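## Task

Read the three labels on the ticket at the desk's front edge. Each cardboard box is identified by the label on the shelf edge right below it. Move the three boxes whose labels match onto the desk so they rest there on their own, with no help from the robot at the end. The robot must not tip over or finish leaning, or the task fails.

## Robot and tools

Robot: a simulated Hello Robot Stretch 3 with a single arm. It has a two-wheel differential base (0.33 m long, 0.34 m wide), a lift that slides up a mast, and a telescoping arm that points out of the robot's RIGHT side. The base cannot strafe, so to move the gripper forward or back you drive the base. Turns pivot about the point between the drive wheels, 0.05 m behind the front edge. With the arm retracted and the wrist folded, a spin on the spot sweeps a 0.28 m radius circle; an unfolded level wrist reaches past that circle. Loose objects may sometimes be nudged by outside forces.

Frames: the base frame has its origin on the floor between the drive wheels, x forward, y left, z up. hand_pose is reported in this frame, located where closed fingertips meet. The odometry frame is the base frame at the scene's start; heading runs -3.142 to 3.142, positive to the left.

execute_actions takes {"actions": [...]}, run in order. An empty list simply returns the current state and images. Each action may hold "robot" (a command, a list of up to 8 commands run in sequence, or {"stop": true}), "steps" (1 to 450 control steps at 30 per second; default 1) and "until" (only with steps; ends the action early when all its conditions hold). An action with only "steps" just waits. If any part of a call is invalid or out of range, nothing in it runs.

A command holds "base", "joints", "contact_limits", or a mix; in a queue, {"pause_s": s} waits up to 15 s. Base takes exactly one key: translate_m (metres, forward positive, magnitude at most 1) or rotate_rad (radians, counter-clockwise/left positive, magnitude at most 3.2). Both are offsets measured from where the base is when that command begins. Joints are absolute targets by name; unnamed joints keep their previous targets: lift_m 0 to 1.1 (arm height, m); arm_m 0 to 0.52 (extension, m); wrist_yaw_rad -1.345 to 4.42 (0 along the arm, positive toward the front, 3.0 folded over the base); wrist_pitch_rad -1.57 to 0.451 (negative tips fingers down); wrist_roll_rad -2.911 to 2.911 (0 = fingers side by side); gripper_m -0.089 to 0.179 (wider is higher; true fingertip gap is about 0.007 less when nearly shut, 0.025 less when fully open); head_pan_rad -3.953 to 1.73 (-1.57 looks along the arm); head_tilt_rad -1.53 to 0.419 (negative looks down). contact_limits {"arm_m": n} sets the motor effort percent (1 to 100) at which the arm halts; lower is gentler.

Motions begin immediately and continue across later actions and thinking time. A fresh command overrides the old queue. To wait for everything to finish, use "steps": 450 with "until": {"robot": {"status": "ended"}}. Other conditions compare fields, e.g. {"lift_m": [">", 0.3]} or base_status ["!=", "moving"]; "any" ends when one motion ends. Base speed is full only when stowed (lift_m under 0.30, arm_m under 0.03, wrist_yaw_rad above 2.54); otherwise 0.10 m/s and 0.63 rad/s.

Gripping: command gripper_m smaller than the object's width; smaller squeezes harder but the stall guard may ease off. To release, open at least 0.02 past the touch value. Readings and "done" do not confirm a grasp; check cameras.

Self-collision: fold or unfold the wrist only with lift_m between 0.32 and 0.95, wrist_pitch_rad -0.4, wrist_roll_rad about 0. Once folded, lift may drop to 0.25. With wrist_yaw_rad below -0.4 keep pitch at -0.5 or lower.

Result lines: base_status shows progress (moved of goal); joint_goals and joint_status per joint (moving, done, off_target, contact_stop, time_out, stopped, not_commanded, torque_fault); measured_speeds; refusals, queue (idle/running/done/dropped/stopped) and queue_left; on_its_own appears when the robot changed a goal itself, a joint is slack or off, a motor effort is unusual at rest, or base_tilt has shifted 3 degrees or more. Lines starting refused: or dropped: give the reason (counted from 0); replaced: reports how a superseded motion ended. lidar_m gives 12 distances in 30-degree sectors, counter-clockwise from straight ahead, in a plane 0.17 m up. wrist_depth_mm and head_depth_mm are 7x7 grids of median depths. motor_effort is percent with the peak in brackets. base_tilt (degrees) gives forward and right lean. Cameras: head_camera, nav_camera (both aimed by head pan/tilt) and wrist_camera.

zoom_image: {"camera": name, "region": [x0, y0, x1, y1]} in pixels from the top-left, at most 504 by 504; use it to read labels and the ticket.

finished_scene: {"scene": n} with the current scene's number; irreversible. Let all motion end first, and ensure objects rest unsupported.

Avoid: arm pushes against rigid things when the gripper is above about 0.45 m, repeated pushes after contact_stop, driving while holding or pushing something fixed, and snagging furniture (worst when reversing). If tilted, undo the last motion in small steps, free the gripper, and lower lift_m to about 0.2. Also avoid drops, slams, hard hits and long hard pushes that can shut off wrist servos.

Each tool is called after ">>>" by a JSON object that holds its "method" and its "body".

## Session

>>> {"method": "execute_actions", "body": {"actions": []}}

Scene clock: 0.00 s.
robot.base_odometry: x=+0.000 y=+0.000 heading=+0.000 (m, m, rad; robot's odometry frame)
robot.turned_by_wheels: +0.000 (rad since the last result)
robot.turned_by_imu: +0.000 (rad since the last result)
robot.base_tilt: forward=-1.7 right=+1.3 (deg)
robot.lidar_m: 2.26 1.98 1.99 2.32 2.72 2.45 2.06 1.79 1.79 1.86 1.46 1.64
robot.head_depth_mm: 1963 2163 2191 2140 2159 2162 2081 / 1977 2343 2335 2388 2345 2367 2021 / 2006 2616 2616 2581 2600 2619 2032 / 1998 2727 2784 2799 2826 2769 2010 / 2010 2451 2487 2558 2550 2568 2009 / 2041 2230 2257 2294 2357 2370 1992 / 1956 2019 2030 2062 2111 2127 1945
robot.base_status: not_commanded
robot.joint_positions: lift_m=+0.540 arm_m=+0.002 wrist_yaw_rad=+3.099 wrist_pitch_rad=-0.460 wrist_roll_rad=+0.016 gripper_m=+0.037 head_pan_rad=+0.011 head_tilt_rad=-0.022
robot.joint_goals: lift_m=+0.540 arm_m=+0.002 wrist_yaw_rad=+3.099 wrist_pitch_rad=-0.460 wrist_roll_rad=+0.016 gripper_m=+0.037 head_pan_rad=+0.011 head_tilt_rad=-0.022
robot.joint_status: lift_m=not_commanded arm_m=not_commanded wrist_yaw_rad=not_commanded wrist_pitch_rad=not_commanded wrist_roll_rad=not_commanded gripper_m=not_commanded head_pan_rad=not_commanded head_tilt_rad=not_commanded
robot.measured_speeds: translate_m=+0.000 rotate_rad=+0.000 lift_m=+0.000 arm_m=+0.000 wrist_yaw_rad=+0.000 wrist_pitch_rad=+0.000 wrist_roll_rad=+0.000 head_pan_rad=+0.000 head_tilt_rad=+0.000
robot: refusals=0 queue=idle queue_left=0
robot.motor_effort: left_wheel=+0 right_wheel=-1 lift_m=+23 arm_m=+0 wrist_yaw_rad=+1 wrist_pitch_rad=+4 wrist_roll_rad=+0 gripper_m=+0 head_pan_rad=+0 head_tilt_rad=+2 (%)
robot.hand_pose: x=-0.0119 y=+0.0714 z=+0.5432 quat_wxyz=(+0.177, +0.697, +0.145, +0.679) (m; robot's base frame)
robot.wrist_depth_mm: - - - - - - - / - - - - - - - / - - - - - - - / - - - - - - - / 930 927 903 889 890 839 811 / 806 787 778 754 - 738 705 / 696 685 666 665 648 639 638
pictures: head_camera (sideways: a quarter turn clockwise sets it upright), nav_camera (sideways: a quarter turn counterclockwise sets it upright), wrist_camera
Images, in order (width x height): head_camera 896x504, nav_camera 672x504, wrist_camera 644x364.

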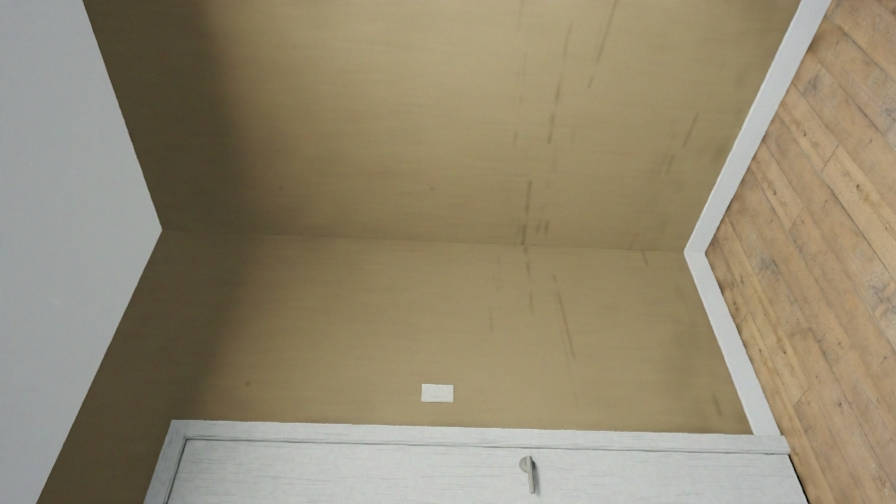

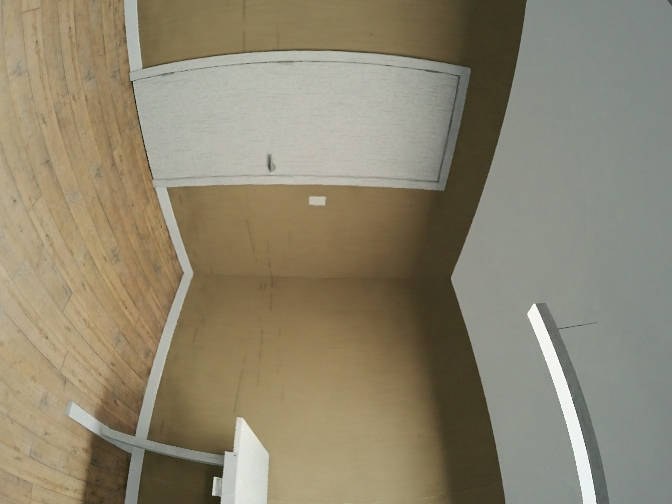

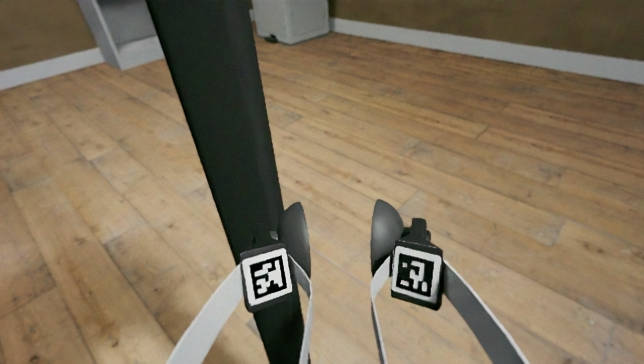

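>>> {"method": "execute_actions", "body": {"actions": [{"robot":{"joints":{"head_pan_rad":-0.9,"head_tilt_rad":-0.4}},"steps":90,"until":{"robot":{"status":"ended"}}}]}}

>>> {"method": "execute_actions", "body": {"actions": [{"robot":{"joints":{"head_pan_rad":-2.4,"head_tilt_rad":-0.3}},"steps":90,"until":{"robot":{"status":"ended"}}}]}}

>>> {"method": "execute_actions", "body": {"actions": [{"robot":{"joints":{"head_pan_rad":-3.9}},"steps":90,"until":{"robot":{"status":"ended"}}}]}}

Scene clock: 5.40 s.
robot.base_odometry: x=+0.000 y=+0.000 heading=+0.000 (m, m, rad; robot's odometry frame)
robot.turned_by_wheels: +0.000 (rad since the last result)
robot.turned_by_imu: +0.001 (rad since the last result)
robot.base_tilt: forward=-1.6 right=+1.3 (deg)
robot.lidar_m: 2.25 1.98 1.99 2.32 2.72 2.45 2.06 1.79 1.79 1.87 1.46 1.64
robot.head_depth_mm: 1815 1930 1936 2290 2079 1707 1384 / 1786 1930 1910 2214 2141 1693 1369 / 1746 1911 1843 2190 2052 1689 1364 / 1729 1902 1811 2261 2209 1681 1349 / 1707 1884 1587 2232 2183 1676 1351 / 1719 1861 1523 2191 2086 1668 1346 / 1702 1836 1500 2108 2065 1654 1336
robot.base_status: not_commanded
robot.joint_positions: lift_m=+0.540 arm_m=+0.002 wrist_yaw_rad=+3.099 wrist_pitch_rad=-0.460 wrist_roll_rad=+0.016 gripper_m=+0.037 head_pan_rad=-0.893 head_tilt_rad=-0.395
robot.joint_goals: lift_m=+0.540 arm_m=+0.002 wrist_yaw_rad=+3.099 wrist_pitch_rad=-0.460 wrist_roll_rad=+0.016 gripper_m=+0.037 head_pan_rad=-0.900 head_tilt_rad=-0.400
robot.joint_status: lift_m=not_commanded arm_m=not_commanded wrist_yaw_rad=not_commanded wrist_pitch_rad=not_commanded wrist_roll_rad=not_commanded gripper_m=not_commanded head_pan_rad=done head_tilt_rad=done
robot.measured_speeds: translate_m=+0.000 rotate_rad=+0.000 lift_m=+0.000 arm_m=+0.000 wrist_yaw_rad=+0.000 wrist_pitch_rad=+0.000 wrist_roll_rad=+0.000 head_pan_rad=+0.000 head_tilt_rad=+0.000
robot: refusals=0 queue=done queue_left=0
robot.motor_effort: left_wheel=+0(1) right_wheel=+0(0) lift_m=+23(23) arm_m=-1(0) wrist_yaw_rad=+1(1) wrist_pitch_rad=+4(4) wrist_roll_rad=+0(0) gripper_m=+1(1) head_pan_rad=-4(49) head_tilt_rad=-3(26) (%)
robot.hand_pose: x=-0.0119 y=+0.0714 z=+0.5432 quat_wxyz=(+0.177, +0.697, +0.145, +0.679) (m; robot's base frame)
robot.wrist_depth_mm: - - - - - - - / - - - - - - - / - - - - - - - / - - - - - - - / 929 911 902 884 877 833 820 / 806 796 780 752 - 727 719 / 709 686 670 665 649 638 633
pictures: head_camera (sideways: a quarter turn clockwise sets it upright), nav_camera (sideways: a quarter turn counterclockwise sets it upright), wrist_camera
Images, in order (width x height): head_camera 896x504, nav_camera 672x504, wrist_camera 644x364.

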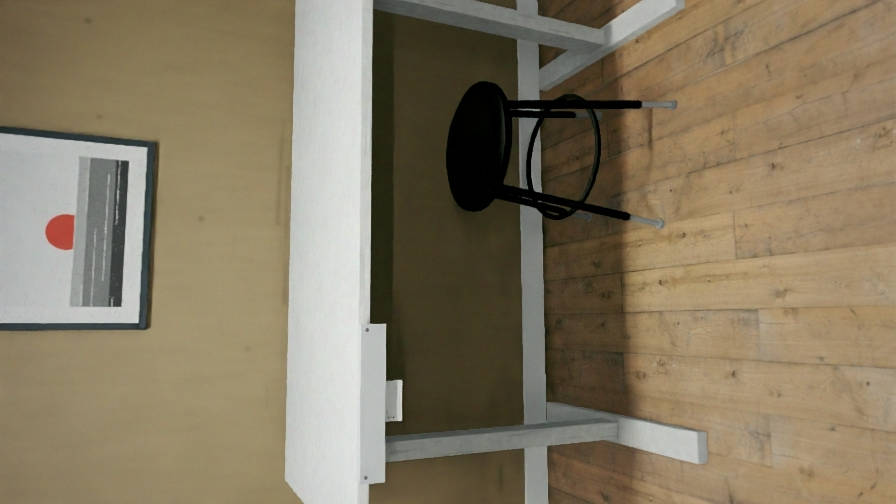

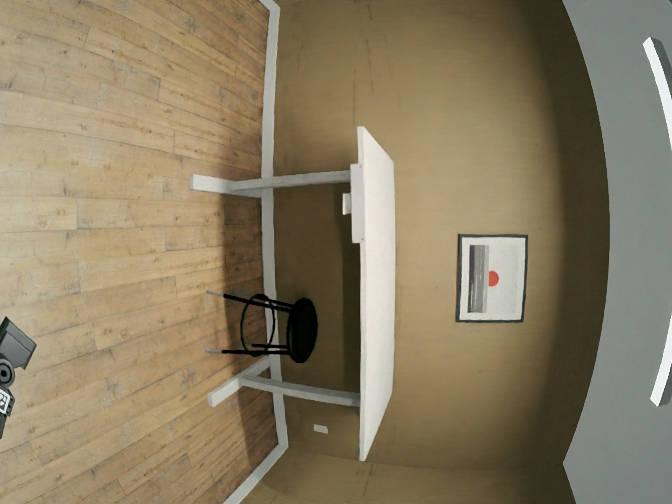

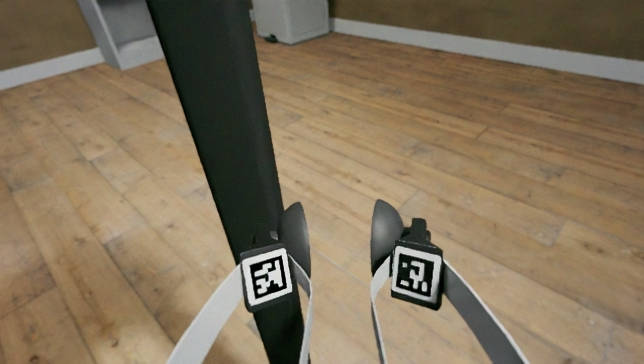

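Scene clock: 6.70 s.
robot.base_odometry: x=+0.000 y=+0.000 heading=+0.000 (m, m, rad; robot's odometry frame)
robot.turned_by_wheels: +0.000 (rad since the last result)
robot.turned_by_imu: +0.000 (rad since the last result)
robot.base_tilt: forward=-1.7 right=+1.3 (deg)
robot.lidar_m: 2.26 1.98 1.99 2.31 2.71 2.44 2.06 1.78 1.79 1.86 1.47 1.64
robot.head_depth_mm: 1556 1655 1754 1901 2059 1890 1474 / 1537 1652 1759 1896 2054 1870 1464 / 1539 1637 1763 1876 2018 1855 1459 / 1533 1634 1738 1863 2032 1837 1451 / 1531 1619 1738 1867 2019 1837 1440 / 1518 1628 1726 1836 2013 1822 1446 / 1515 1615 1697 1858 2003 1813 1429
robot.base_status: not_commanded
robot.joint_positions: lift_m=+0.540 arm_m=+0.002 wrist_yaw_rad=+3.099 wrist_pitch_rad=-0.460 wrist_roll_rad=+0.016 gripper_m=+0.037 head_pan_rad=-2.393 head_tilt_rad=-0.310
robot.joint_goals: lift_m=+0.540 arm_m=+0.002 wrist_yaw_rad=+3.099 wrist_pitch_rad=-0.460 wrist_roll_rad=+0.016 gripper_m=+0.037 head_pan_rad=-2.400 head_tilt_rad=-0.300
robot.joint_status: lift_m=not_commanded arm_m=not_commanded wrist_yaw_rad=not_commanded wrist_pitch_rad=not_commanded wrist_roll_rad=not_commanded gripper_m=not_commanded head_pan_rad=done head_tilt_rad=done
robot.measured_speeds: translate_m=+0.000 rotate_rad=+0.000 lift_m=+0.000 arm_m=+0.000 wrist_yaw_rad=+0.000 wrist_pitch_rad=+0.000 wrist_roll_rad=+0.000 head_pan_rad=+0.000 head_tilt_rad=+0.000
robot: refusals=0 queue=done queue_left=0
robot.motor_effort: left_wheel=-1(1) right_wheel=+0(0) lift_m=+22(23) arm_m=+0(0) wrist_yaw_rad=+0(1) wrist_pitch_rad=+4(4) wrist_roll_rad=+0(0) gripper_m=+1(1) head_pan_rad=-4(50) head_tilt_rad=+5(17) (%)
robot.hand_pose: x=-0.0119 y=+0.0714 z=+0.5432 quat_wxyz=(+0.177, +0.697, +0.145, +0.679) (m; robot's base frame)
robot.wrist_depth_mm: - - - - - - - / - - - - - - - / - - - - - - - / - - - - - - - / 953 920 898 871 876 840 831 / 796 785 772 759 - 735 713 / 698 689 671 666 664 638 632
pictures: head_camera (sideways: a quarter turn clockwise sets it upright), nav_camera (sideways: a quarter turn counterclockwise sets it upright), wrist_camera
Images, in order (width x height): head_camera 896x504, nav_camera 672x504, wrist_camera 644x364.

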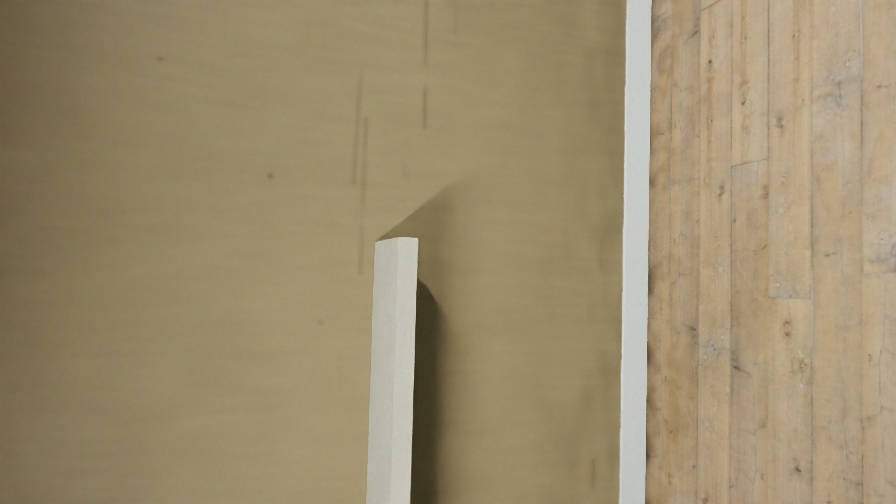

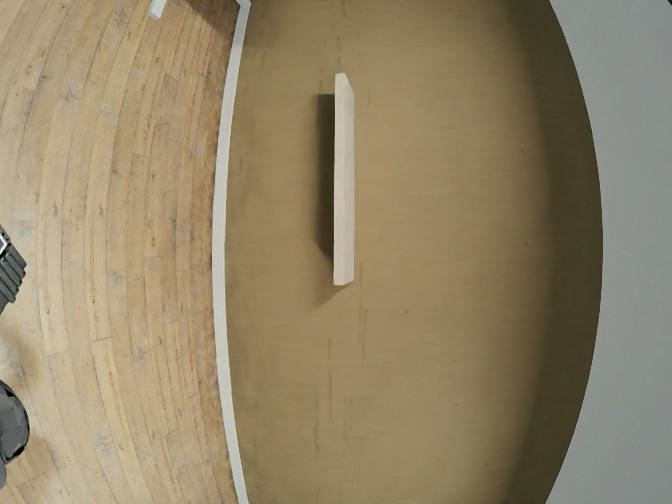

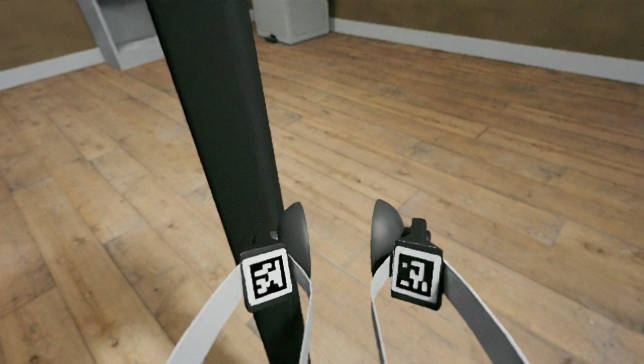

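Scene clock: 8.00 s.
robot.base_odometry: x=+0.000 y=+0.000 heading=+0.000 (m, m, rad; robot's odometry frame)
robot.turned_by_wheels: +0.000 (rad since the last result)
robot.turned_by_imu: +0.000 (rad since the last result)
robot.base_tilt: forward=-1.6 right=+1.2 (deg)
robot.lidar_m: 2.26 1.98 2.00 2.31 2.71 2.44 2.06 1.79 1.79 1.86 1.46 1.64
robot.head_depth_mm: - - - - - - - / 2335 2476 2655 - - - - / 2351 2464 2645 2877 2564 1874 1468 / 2388 2505 2697 2909 2510 1831 1450 / 2357 2494 2676 2860 2501 1840 1449 / 2372 2503 2675 2792 2493 1816 1433 / 2392 2528 2661 2765 2474 1823 1418
robot.base_status: not_commanded
robot.joint_positions: lift_m=+0.540 arm_m=+0.002 wrist_yaw_rad=+3.099 wrist_pitch_rad=-0.460 wrist_roll_rad=+0.016 gripper_m=+0.037 head_pan_rad=-3.893 head_tilt_rad=-0.310
robot.joint_goals: lift_m=+0.540 arm_m=+0.002 wrist_yaw_rad=+3.099 wrist_pitch_rad=-0.460 wrist_roll_rad=+0.016 gripper_m=+0.037 head_pan_rad=-3.900 head_tilt_rad=-0.300
robot.joint_status: lift_m=not_commanded arm_m=not_commanded wrist_yaw_rad=not_commanded wrist_pitch_rad=not_commanded wrist_roll_rad=not_commanded gripper_m=not_commanded head_pan_rad=done head_tilt_rad=done
robot.measured_speeds: translate_m=+0.000 rotate_rad=+0.000 lift_m=+0.000 arm_m=+0.000 wrist_yaw_rad=+0.000 wrist_pitch_rad=+0.000 wrist_roll_rad=+0.000 head_pan_rad=+0.000 head_tilt_rad=+0.000
robot: refusals=0 queue=done queue_left=0
robot.motor_effort: left_wheel=-1(1) right_wheel=+0(0) lift_m=+23(23) arm_m=-1(0) wrist_yaw_rad=+0(0) wrist_pitch_rad=+4(4) wrist_roll_rad=+0(0) gripper_m=+0(0) head_pan_rad=-4(50) head_tilt_rad=+4(5) (%)
robot.hand_pose: x=-0.0119 y=+0.0714 z=+0.5432 quat_wxyz=(+0.177, +0.697, +0.145, +0.679) (m; robot's base frame)
robot.wrist_depth_mm: - - - - - - - / - - - - - - - / - - - - - - - / - - - - - - - / 936 927 901 880 878 850 824 / 804 798 780 754 - 728 716 / 701 689 673 667 657 638 630
pictures: head_camera (sideways: a quarter turn clockwise sets it upright), nav_camera (sideways: a quarter turn counterclockwise sets it upright), wrist_camera
Images, in order (width x height): head_camera 896x504, nav_camera 672x504, wrist_camera 644x364.

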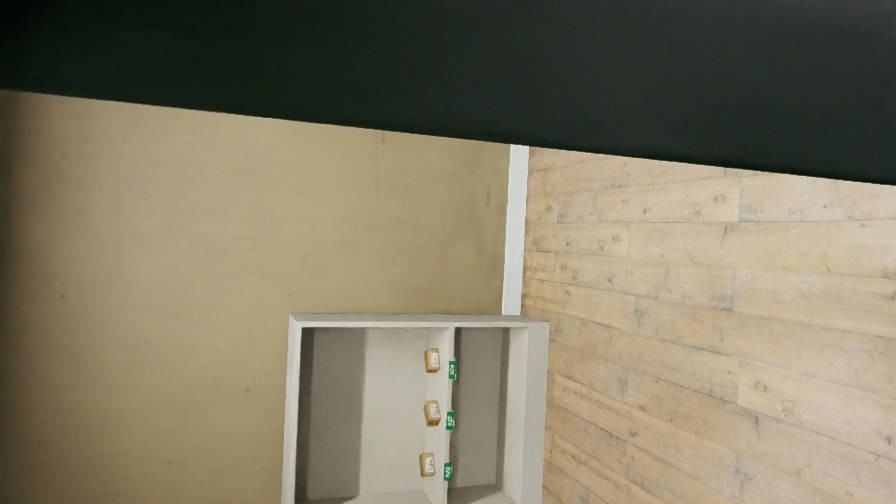

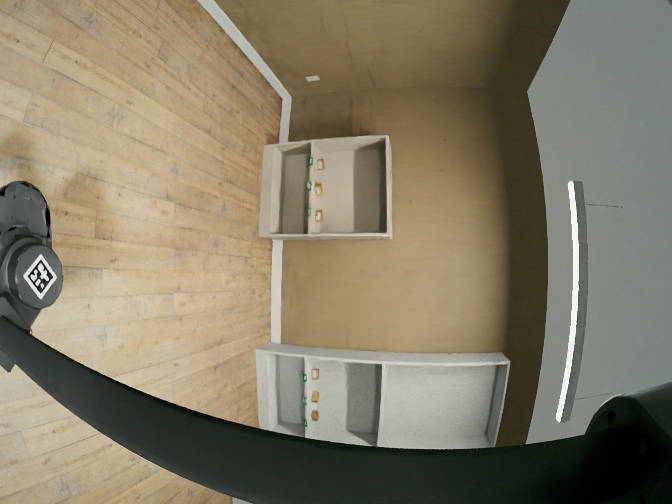

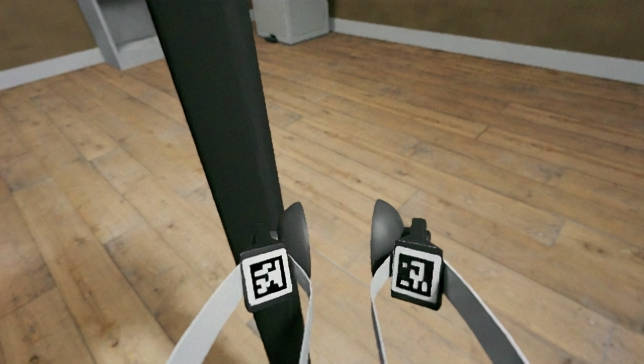

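>>> {"method": "execute_actions", "body": {"actions": [{"robot":[{"base":{"rotate_rad":-0.6},"joints":{"wrist_pitch_rad":-0.4,"wrist_yaw_rad":1.6,"head_pan_rad":0,"head_tilt_rad":-0.5}},{"base":{"translate_m":0.5},"joints":{"wrist_pitch_rad":0.25}}],"steps":450,"until":{"robot":{"status":"ended"}}}]}}

Scene clock: 20.43 s.
robot.base_odometry: x=+0.413 y=-0.282 heading=-0.600 (m, m, rad; robot's odometry frame)
robot.turned_by_wheels: -0.600 (rad since the last result)
robot.turned_by_imu: -0.593 (rad since the last result)
robot.base_tilt: forward=-1.7 right=+1.3 (deg)
robot.lidar_m: 1.14 1.77 1.88 1.88 2.12 2.73 2.94 2.27 1.89 1.88 1.12 1.02
robot.head_depth_mm: 1244 1365 1141 1678 1843 1560 1280 / 1290 1402 1128 849 1873 1560 1277 / 1307 1415 1101 836 1887 1539 1272 / 1328 1470 1088 1271 1756 1533 1265 / 1357 1498 1073 1847 1925 1534 1266 / 1377 1523 1661 1884 1933 1508 1261 / 1409 1561 1728 1947 1907 1508 1257
robot.base_status: done (translate_m +0.5000 of +0.5000)
robot.joint_positions: lift_m=+0.540 arm_m=+0.002 wrist_yaw_rad=+1.604 wrist_pitch_rad=+0.225 wrist_roll_rad=+0.016 gripper_m=+0.037 head_pan_rad=-0.007 head_tilt_rad=-0.494
robot.joint_goals: lift_m=+0.540 arm_m=+0.002 wrist_yaw_rad=+1.600 wrist_pitch_rad=+0.250 wrist_roll_rad=+0.016 gripper_m=+0.037 head_pan_rad=+0.000 head_tilt_rad=-0.500
robot.joint_status: lift_m=not_commanded arm_m=not_commanded wrist_yaw_rad=done wrist_pitch_rad=done wrist_roll_rad=not_commanded gripper_m=not_commanded head_pan_rad=done head_tilt_rad=done
robot.measured_speeds: translate_m=+0.000 rotate_rad=+0.000 lift_m=+0.000 arm_m=+0.000 wrist_yaw_rad=+0.000 wrist_pitch_rad=+0.000 wrist_roll_rad=+0.000 head_pan_rad=+0.000 head_tilt_rad=+0.000
robot: refusals=0 queue=done queue_left=0
robot.motor_effort: left_wheel=+1(5) right_wheel=-2(6) lift_m=+23(23) arm_m=-1(0) wrist_yaw_rad=-1(2) wrist_pitch_rad=+8(9) wrist_roll_rad=+0(0) gripper_m=+1(0) head_pan_rad=+5(51) head_tilt_rad=-3(21) (%)
robot.hand_pose: x=+0.2337 y=-0.1389 z=+0.7123 quat_wxyz=(+0.427, +0.454, -0.549, +0.557) (m; robot's base frame)
robot.wrist_depth_mm: - - - - - - - / - - - - 728 664 626 / - - - - 936 928 - / - - - - - - - / - - - - - - - / - - - - - - 743 / - - - - - - -
pictures: head_camera (sideways: a quarter turn clockwise sets it upright), nav_camera (sideways: a quarter turn counterclockwise sets it upright), wrist_camera
Images, in order (width x height): head_camera 896x504, nav_camera 672x504, wrist_camera 644x364.

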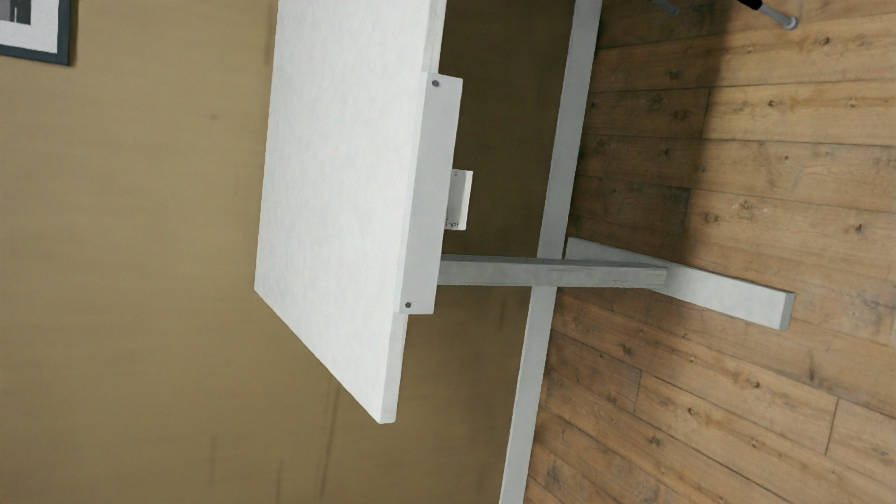

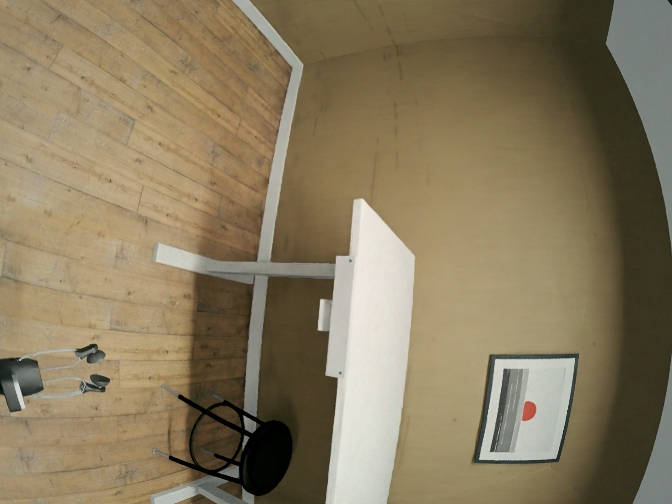

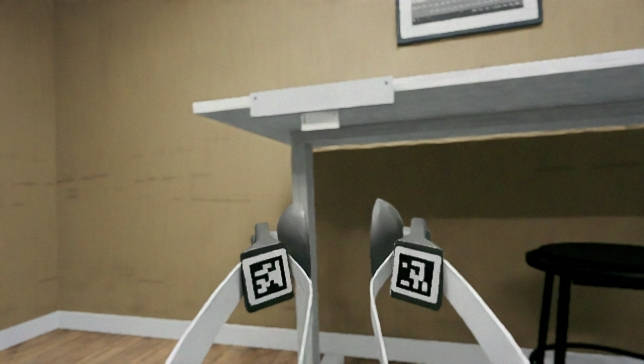

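>>> {"method": "zoom_image", "body": {"camera": "head_camera", "region": [400,60,520,320]}}

>>> {"method": "zoom_image", "body": {"camera": "wrist_camera", "region": [240,70,400,150]}}

Region (400, 60, 520, 320) of head_camera's 896x504 image, scaled by 1.938, with more detail than that image has; it fills the left 233 columns of this view, and the rest is white.

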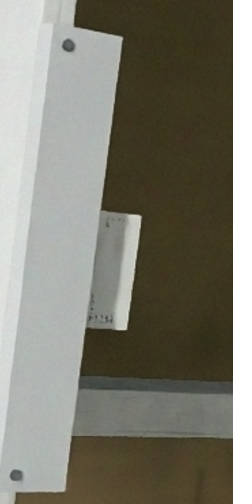

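Region (240, 70, 400, 150) of wrist_camera's 644x364 image, scaled by 3.150.

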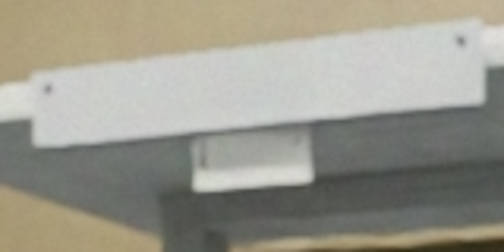

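>>> {"method": "execute_actions", "body": {"actions": [{"robot":{"base":{"translate_m":0.3},"joints":{"lift_m":0.65,"wrist_pitch_rad":0.2,"head_tilt_rad":-0.75,"head_pan_rad":-0.2}},"steps":450,"until":{"robot":{"status":"ended"}}}]}}

Scene clock: 37.13 s.
robot.base_odometry: x=+0.660 y=-0.452 heading=-0.600 (m, m, rad; robot's odometry frame)
robot.turned_by_wheels: +0.000 (rad since the last result)
robot.turned_by_imu: +0.002 (rad since the last result)
robot.base_tilt: forward=-1.6 right=+1.3 (deg)
robot.lidar_m: 0.84 1.44 1.82 1.82 2.06 2.94 3.22 2.34 1.95 1.94 0.79 1.08
robot.head_depth_mm: 1074 872 633 1718 1527 1311 1157 / 1079 860 628 1713 1555 1346 1146 / 1083 854 624 1730 1565 1353 1146 / 1066 844 619 590 1544 1315 1145 / 1061 837 613 1118 1457 1299 1140 / 1064 825 610 1156 1531 1305 1134 / 1087 823 607 1705 1530 1297 1129
robot.base_status: done (translate_m +0.3000 of +0.3000)
robot.joint_positions: lift_m=+0.649 arm_m=+0.002 wrist_yaw_rad=+1.604 wrist_pitch_rad=+0.184 wrist_roll_rad=+0.016 gripper_m=+0.037 head_pan_rad=-0.193 head_tilt_rad=-0.741
robot.joint_goals: lift_m=+0.650 arm_m=+0.002 wrist_yaw_rad=+1.600 wrist_pitch_rad=+0.200 wrist_roll_rad=+0.016 gripper_m=+0.037 head_pan_rad=-0.200 head_tilt_rad=-0.750
robot.joint_status: lift_m=done arm_m=not_commanded wrist_yaw_rad=done wrist_pitch_rad=done wrist_roll_rad=not_commanded gripper_m=not_commanded head_pan_rad=done head_tilt_rad=done
robot.measured_speeds: translate_m=+0.000 rotate_rad=+0.000 lift_m=+0.000 arm_m=+0.000 wrist_yaw_rad=+0.000 wrist_pitch_rad=+0.000 wrist_roll_rad=+0.000 head_pan_rad=+0.000 head_tilt_rad=+0.000
robot: refusals=0 queue=done queue_left=0
robot.motor_effort: left_wheel=+1(6) right_wheel=-1(2) lift_m=+33(34) arm_m=+0(1) wrist_yaw_rad=-2(2) wrist_pitch_rad=+5(7) wrist_roll_rad=+0(0) gripper_m=+1(1) head_pan_rad=-4(26) head_tilt_rad=-4(22) (%)
robot.hand_pose: x=+0.2348 y=-0.1389 z=+0.8115 quat_wxyz=(+0.439, +0.465, -0.540, +0.547) (m; robot's base frame)
robot.wrist_depth_mm: - - - - - - 978 / - - - 389 360 354 330 / - - 420 389 641 608 589 / - - - - - - - / - - - - - - - / - - - - - - - / - - - - - - -
pictures: head_camera (sideways: a quarter turn clockwise sets it upright), nav_camera (sideways: a quarter turn counterclockwise sets it upright), wrist_camera
Images, in order (width x height): head_camera 896x504, nav_camera 672x504, wrist_camera 644x364.

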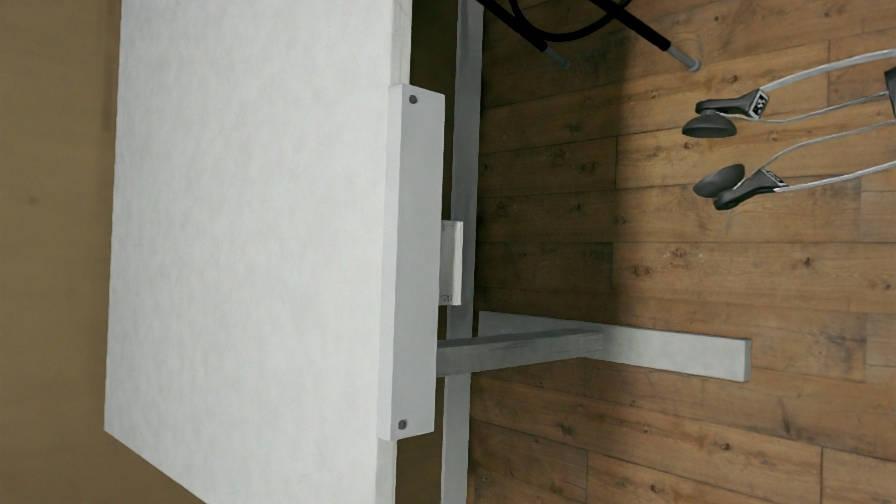

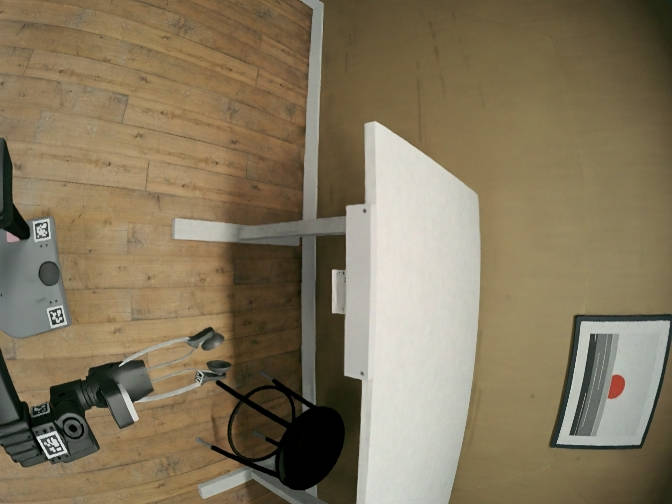

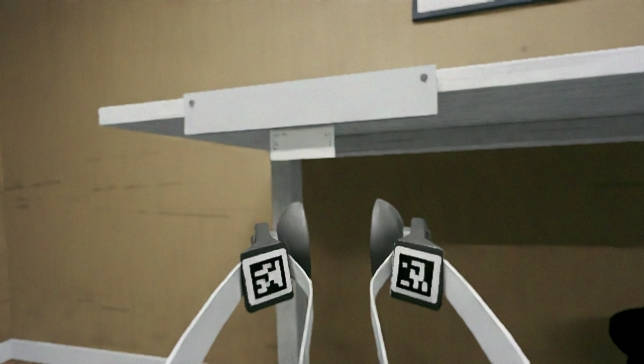

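>>> {"method": "zoom_image", "body": {"camera": "head_camera", "region": [370,80,490,260]}}

>>> {"method": "execute_actions", "body": {"actions": [{"robot":{"joints":{"lift_m":0.72,"head_tilt_rad":-0.5,"head_pan_rad":-1.1}},"steps":450,"until":{"robot":{"status":"ended"}}}]}}

Region (370, 80, 490, 260) of head_camera's 896x504 image, scaled by 2.800, with more detail than that image has.

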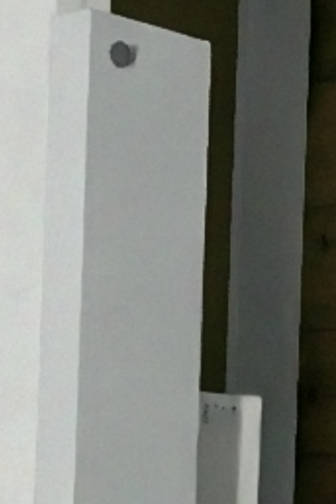

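Scene clock: 41.47 s.
robot.base_odometry: x=+0.660 y=-0.452 heading=-0.600 (m, m, rad; robot's odometry frame)
robot.turned_by_wheels: +0.000 (rad since the last result)
robot.turned_by_imu: +0.001 (rad since the last result)
robot.base_tilt: forward=-1.7 right=+1.4 (deg)
robot.lidar_m: 0.84 1.44 1.83 1.82 2.05 2.95 3.24 2.34 1.95 1.94 0.79 1.08
robot.head_depth_mm: 1699 1818 1974 2153 1974 1554 1283 / 1820 1962 2068 2285 1942 1528 1273 / 1914 2083 1152 2484 1923 1529 1271 / 1720 1897 1051 1601 1739 1491 1265 / 1528 1641 1033 1263 1198 1479 1258 / 1366 1476 1021 747 1113 1456 1252 / 1252 1340 1009 669 1628 1488 1279
robot.base_status: done (translate_m +0.3000 of +0.3000)
robot.joint_positions: lift_m=+0.719 arm_m=+0.002 wrist_yaw_rad=+1.604 wrist_pitch_rad=+0.184 wrist_roll_rad=+0.016 gripper_m=+0.037 head_pan_rad=-1.093 head_tilt_rad=-0.508
robot.joint_goals: lift_m=+0.720 arm_m=+0.002 wrist_yaw_rad=+1.600 wrist_pitch_rad=+0.200 wrist_roll_rad=+0.016 gripper_m=+0.037 head_pan_rad=-1.100 head_tilt_rad=-0.500
robot.joint_status: lift_m=done arm_m=not_commanded wrist_yaw_rad=done wrist_pitch_rad=done wrist_roll_rad=not_commanded gripper_m=not_commanded head_pan_rad=done head_tilt_rad=done
robot.measured_speeds: translate_m=+0.000 rotate_rad=+0.000 lift_m=+0.000 arm_m=+0.000 wrist_yaw_rad=+0.000 wrist_pitch_rad=+0.000 wrist_roll_rad=+0.000 head_pan_rad=+0.000 head_tilt_rad=+0.000
robot: refusals=0 queue=done queue_left=0
robot.motor_effort: left_wheel=+1(1) right_wheel=-1(2) lift_m=+32(33) arm_m=+0(1) wrist_yaw_rad=-1(1) wrist_pitch_rad=+5(5) wrist_roll_rad=+0(0) gripper_m=+1(1) head_pan_rad=-3(49) head_tilt_rad=+4(21) (%)
robot.hand_pose: x=+0.2348 y=-0.1389 z=+0.8813 quat_wxyz=(+0.439, +0.465, -0.539, +0.547) (m; robot's base frame)
robot.wrist_depth_mm: - - - - - - 958 / - - - - - - 964 / - - - - - 353 369 / - - 419 385 644 - 962 / - - - - - - - / - - - - - - - / - - - - - - -
pictures: head_camera (sideways: a quarter turn clockwise sets it upright), nav_camera (sideways: a quarter turn counterclockwise sets it upright), wrist_camera
Images, in order (width x height): head_camera 896x504, nav_camera 672x504, wrist_camera 644x364.

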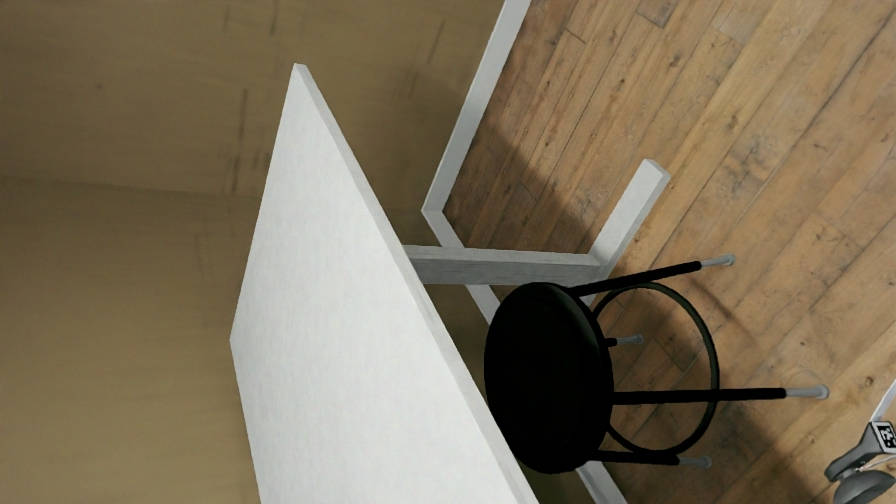

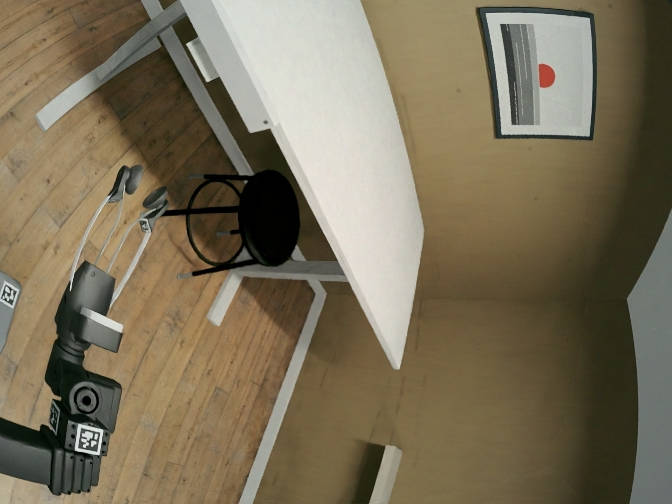

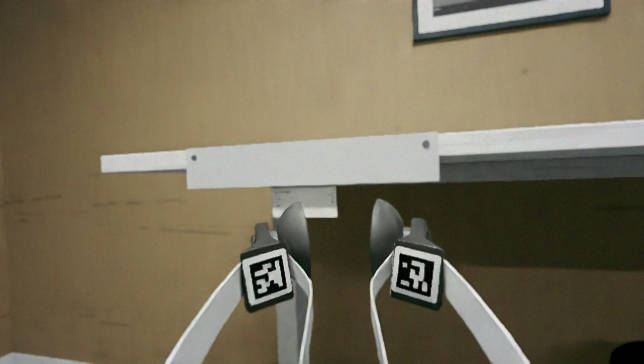

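>>> {"method": "execute_actions", "body": {"actions": [{"robot":[{"joints":{"lift_m":0.58,"wrist_pitch_rad":0.45,"head_tilt_rad":-1.0,"head_pan_rad":-0.3}},{"base":{"translate_m":0.2}}],"steps":450,"until":{"robot":{"status":"ended"}}}]}}

Scene clock: 53.70 s.
robot.base_odometry: x=+0.825 y=-0.565 heading=-0.600 (m, m, rad; robot's odometry frame)
robot.turned_by_wheels: +0.000 (rad since the last result)
robot.turned_by_imu: +0.002 (rad since the last result)
robot.base_tilt: forward=-1.7 right=+1.3 (deg)
robot.lidar_m: 0.64 1.22 1.78 1.78 2.01 3.13 3.48 2.38 1.98 1.98 0.67 1.10
robot.head_depth_mm: 633 525 448 1452 1334 1216 1137 / 631 523 446 445 1360 1245 - / 627 520 444 435 1326 1199 1124 / 622 515 442 427 1345 1203 1124 / 615 513 440 418 1326 1207 1111 / 616 511 438 410 1338 1198 1095 / 610 510 437 406 1333 1193 1087
robot.base_status: done (translate_m +0.2000 of +0.2000)
robot.joint_positions: lift_m=+0.581 arm_m=+0.002 wrist_yaw_rad=+1.604 wrist_pitch_rad=+0.426 wrist_roll_rad=+0.016 gripper_m=+0.037 head_pan_rad=-0.307 head_tilt_rad=-0.988
robot.joint_goals: lift_m=+0.580 arm_m=+0.002 wrist_yaw_rad=+1.600 wrist_pitch_rad=+0.450 wrist_roll_rad=+0.016 gripper_m=+0.037 head_pan_rad=-0.300 head_tilt_rad=-1.000
robot.joint_status: lift_m=done arm_m=not_commanded wrist_yaw_rad=done wrist_pitch_rad=done wrist_roll_rad=not_commanded gripper_m=not_commanded head_pan_rad=done head_tilt_rad=done
robot.measured_speeds: translate_m=+0.000 rotate_rad=+0.000 lift_m=+0.000 arm_m=+0.000 wrist_yaw_rad=+0.000 wrist_pitch_rad=+0.000 wrist_roll_rad=+0.000 head_pan_rad=+0.000 head_tilt_rad=+0.000
robot: refusals=0 queue=done queue_left=0
robot.motor_effort: left_wheel=+1(5) right_wheel=-1(4) lift_m=+13(32) arm_m=-1(1) wrist_yaw_rad=-2(1) wrist_pitch_rad=+7(8) wrist_roll_rad=+0(0) gripper_m=+0(1) head_pan_rad=+4(48) head_tilt_rad=-6(34) (%)
robot.hand_pose: x=+0.2218 y=-0.1393 z=+0.8033 quat_wxyz=(+0.369, +0.398, -0.591, +0.598) (m; robot's base frame)
robot.wrist_depth_mm: - - - 225 205 197 205 / - 258 234 220 209 262 266 / 340 348 236 310 360 369 380 / - - 573 531 511 489 470 / - - - - 911 868 813 / - - - 949 - 838 807 / - - - 933 884 824 776
pictures: head_camera (sideways: a quarter turn clockwise sets it upright), nav_camera (sideways: a quarter turn counterclockwise sets it upright), wrist_camera
Images, in order (width x height): head_camera 896x504, nav_camera 672x504, wrist_camera 644x364.

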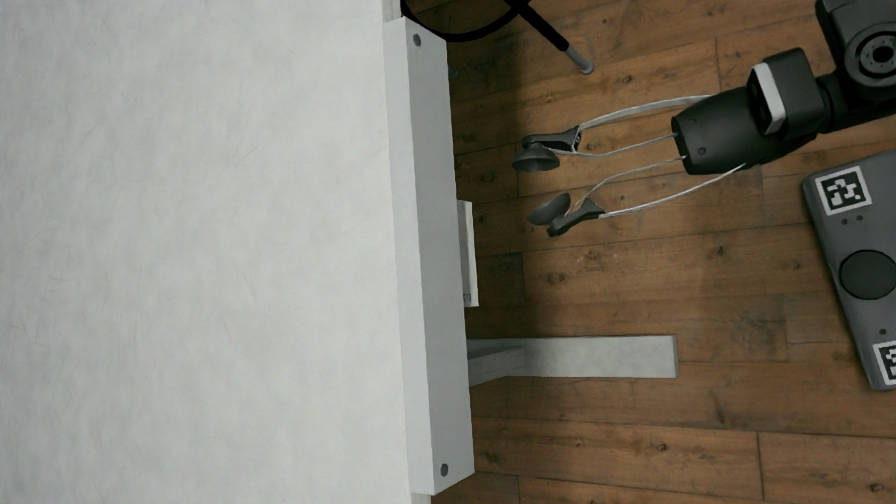

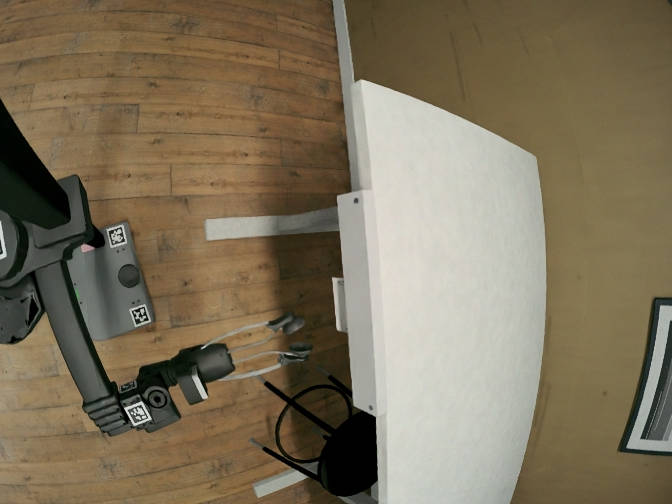

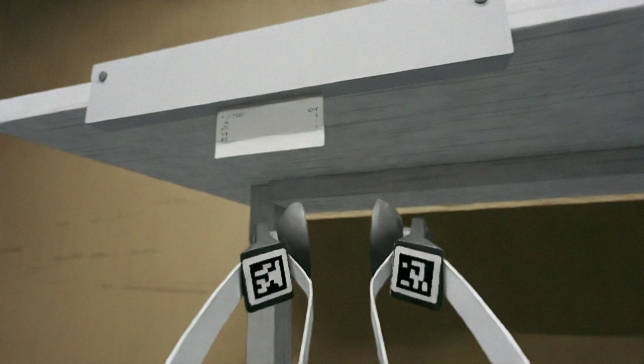

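Tiny print on the small card. Closer.

>>> {"method": "execute_actions", "body": {"actions": [{"robot":[{"joints":{"lift_m":0.64,"wrist_pitch_rad":0.2,"wrist_yaw_rad":1.95}},{"base":{"translate_m":0.1}}],"steps":450,"until":{"robot":{"status":"ended"}}}]}}

>>> {"method": "zoom_image", "body": {"camera": "wrist_camera", "region": [150,0,500,200]}}

Scene clock: 60.27 s.
robot.base_odometry: x=+0.908 y=-0.621 heading=-0.600 (m, m, rad; robot's odometry frame)
robot.turned_by_wheels: +0.000 (rad since the last result)
robot.turned_by_imu: +0.001 (rad since the last result)
robot.base_tilt: forward=-1.6 right=+1.2 (deg)
robot.lidar_m: 0.54 1.11 1.79 1.75 1.99 3.20 3.59 2.41 2.00 0.86 0.63 1.00
robot.head_depth_mm: 634 524 447 391 396 1220 1140 / 630 522 446 389 384 1232 - / 625 519 444 387 370 1247 - / 621 517 442 387 361 1204 1124 / 617 515 440 384 358 1185 1108 / 614 511 439 384 358 1197 1091 / 612 509 437 382 356 1194 1091
robot.base_status: done (translate_m +0.1000 of +0.1000)
robot.joint_positions: lift_m=+0.639 arm_m=+0.002 wrist_yaw_rad=+1.946 wrist_pitch_rad=+0.185 wrist_roll_rad=+0.016 gripper_m=+0.037 head_pan_rad=-0.307 head_tilt_rad=-0.988
robot.joint_goals: lift_m=+0.640 arm_m=+0.002 wrist_yaw_rad=+1.950 wrist_pitch_rad=+0.200 wrist_roll_rad=+0.016 gripper_m=+0.037 head_pan_rad=-0.300 head_tilt_rad=-1.000
robot.joint_status: lift_m=done arm_m=not_commanded wrist_yaw_rad=done wrist_pitch_rad=done wrist_roll_rad=not_commanded gripper_m=not_commanded head_pan_rad=done head_tilt_rad=done
robot.measured_speeds: translate_m=+0.000 rotate_rad=+0.000 lift_m=+0.000 arm_m=+0.000 wrist_yaw_rad=+0.000 wrist_pitch_rad=+0.000 wrist_roll_rad=+0.000 head_pan_rad=+0.000 head_tilt_rad=+0.000
robot: refusals=0 queue=done queue_left=0
robot.motor_effort: left_wheel=+1(6) right_wheel=-2(3) lift_m=+32(36) arm_m=+0(0) wrist_yaw_rad=+3(3) wrist_pitch_rad=+5(7) wrist_roll_rad=+0(0) gripper_m=+1(1) head_pan_rad=+4(4) head_tilt_rad=-6(5) (%)
robot.hand_pose: x=+0.2171 y=-0.0533 z=+0.8016 quat_wxyz=(+0.339, +0.550, -0.453, +0.614) (m; robot's base frame)
robot.wrist_depth_mm: - 172 163 116 98 88 231 / - 304 314 124 334 347 314 / - - - - 464 733 658 / - - - - 856 777 680 / - - - - 856 788 691 / - - - - - 780 686 / - - - - 512 773 700
pictures: head_camera (sideways: a quarter turn clockwise sets it upright), nav_camera (sideways: a quarter turn counterclockwise sets it upright), wrist_camera
Images, in order (width x height): head_camera 896x504, nav_camera 672x504, wrist_camera 644x364.

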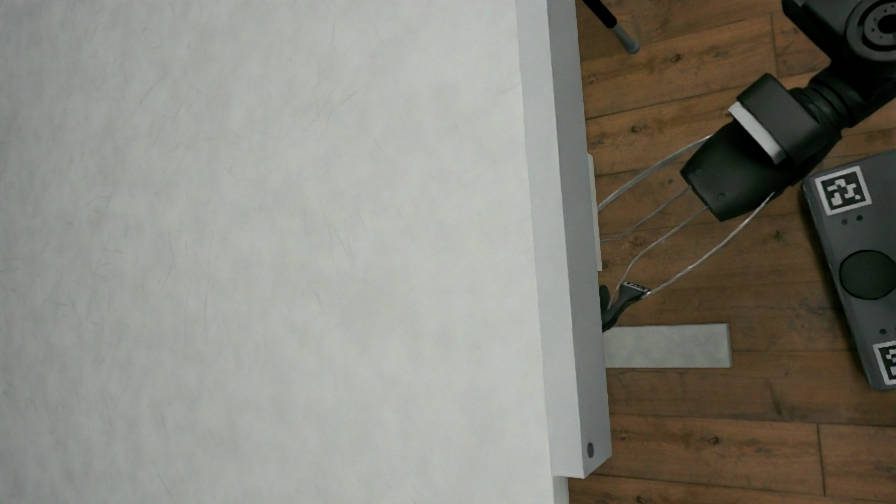

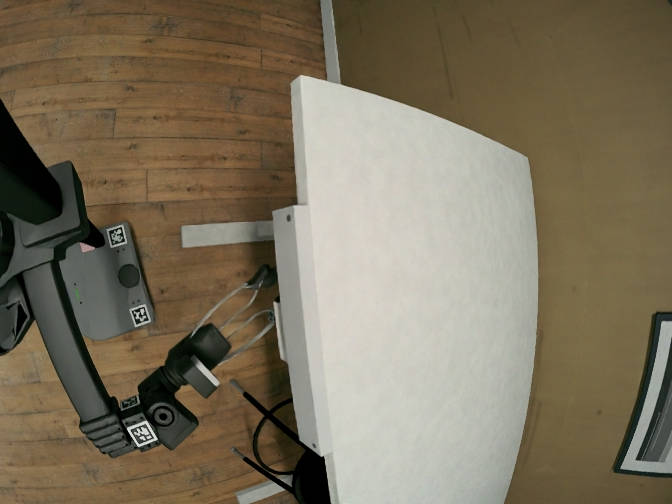

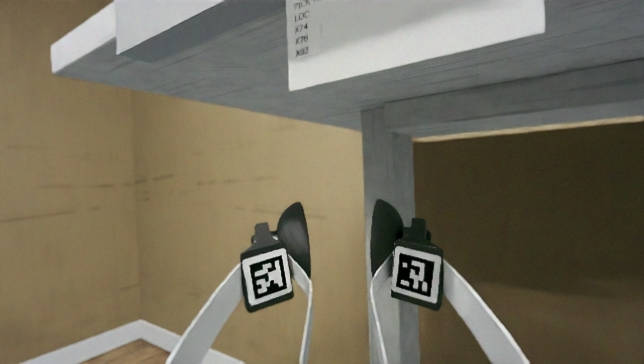

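Region (150, 0, 500, 200) of wrist_camera's 644x364 image, scaled by 1.440; it fills the top 288 rows of this view, and the rest is white.

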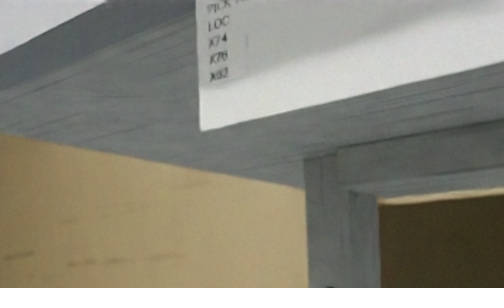

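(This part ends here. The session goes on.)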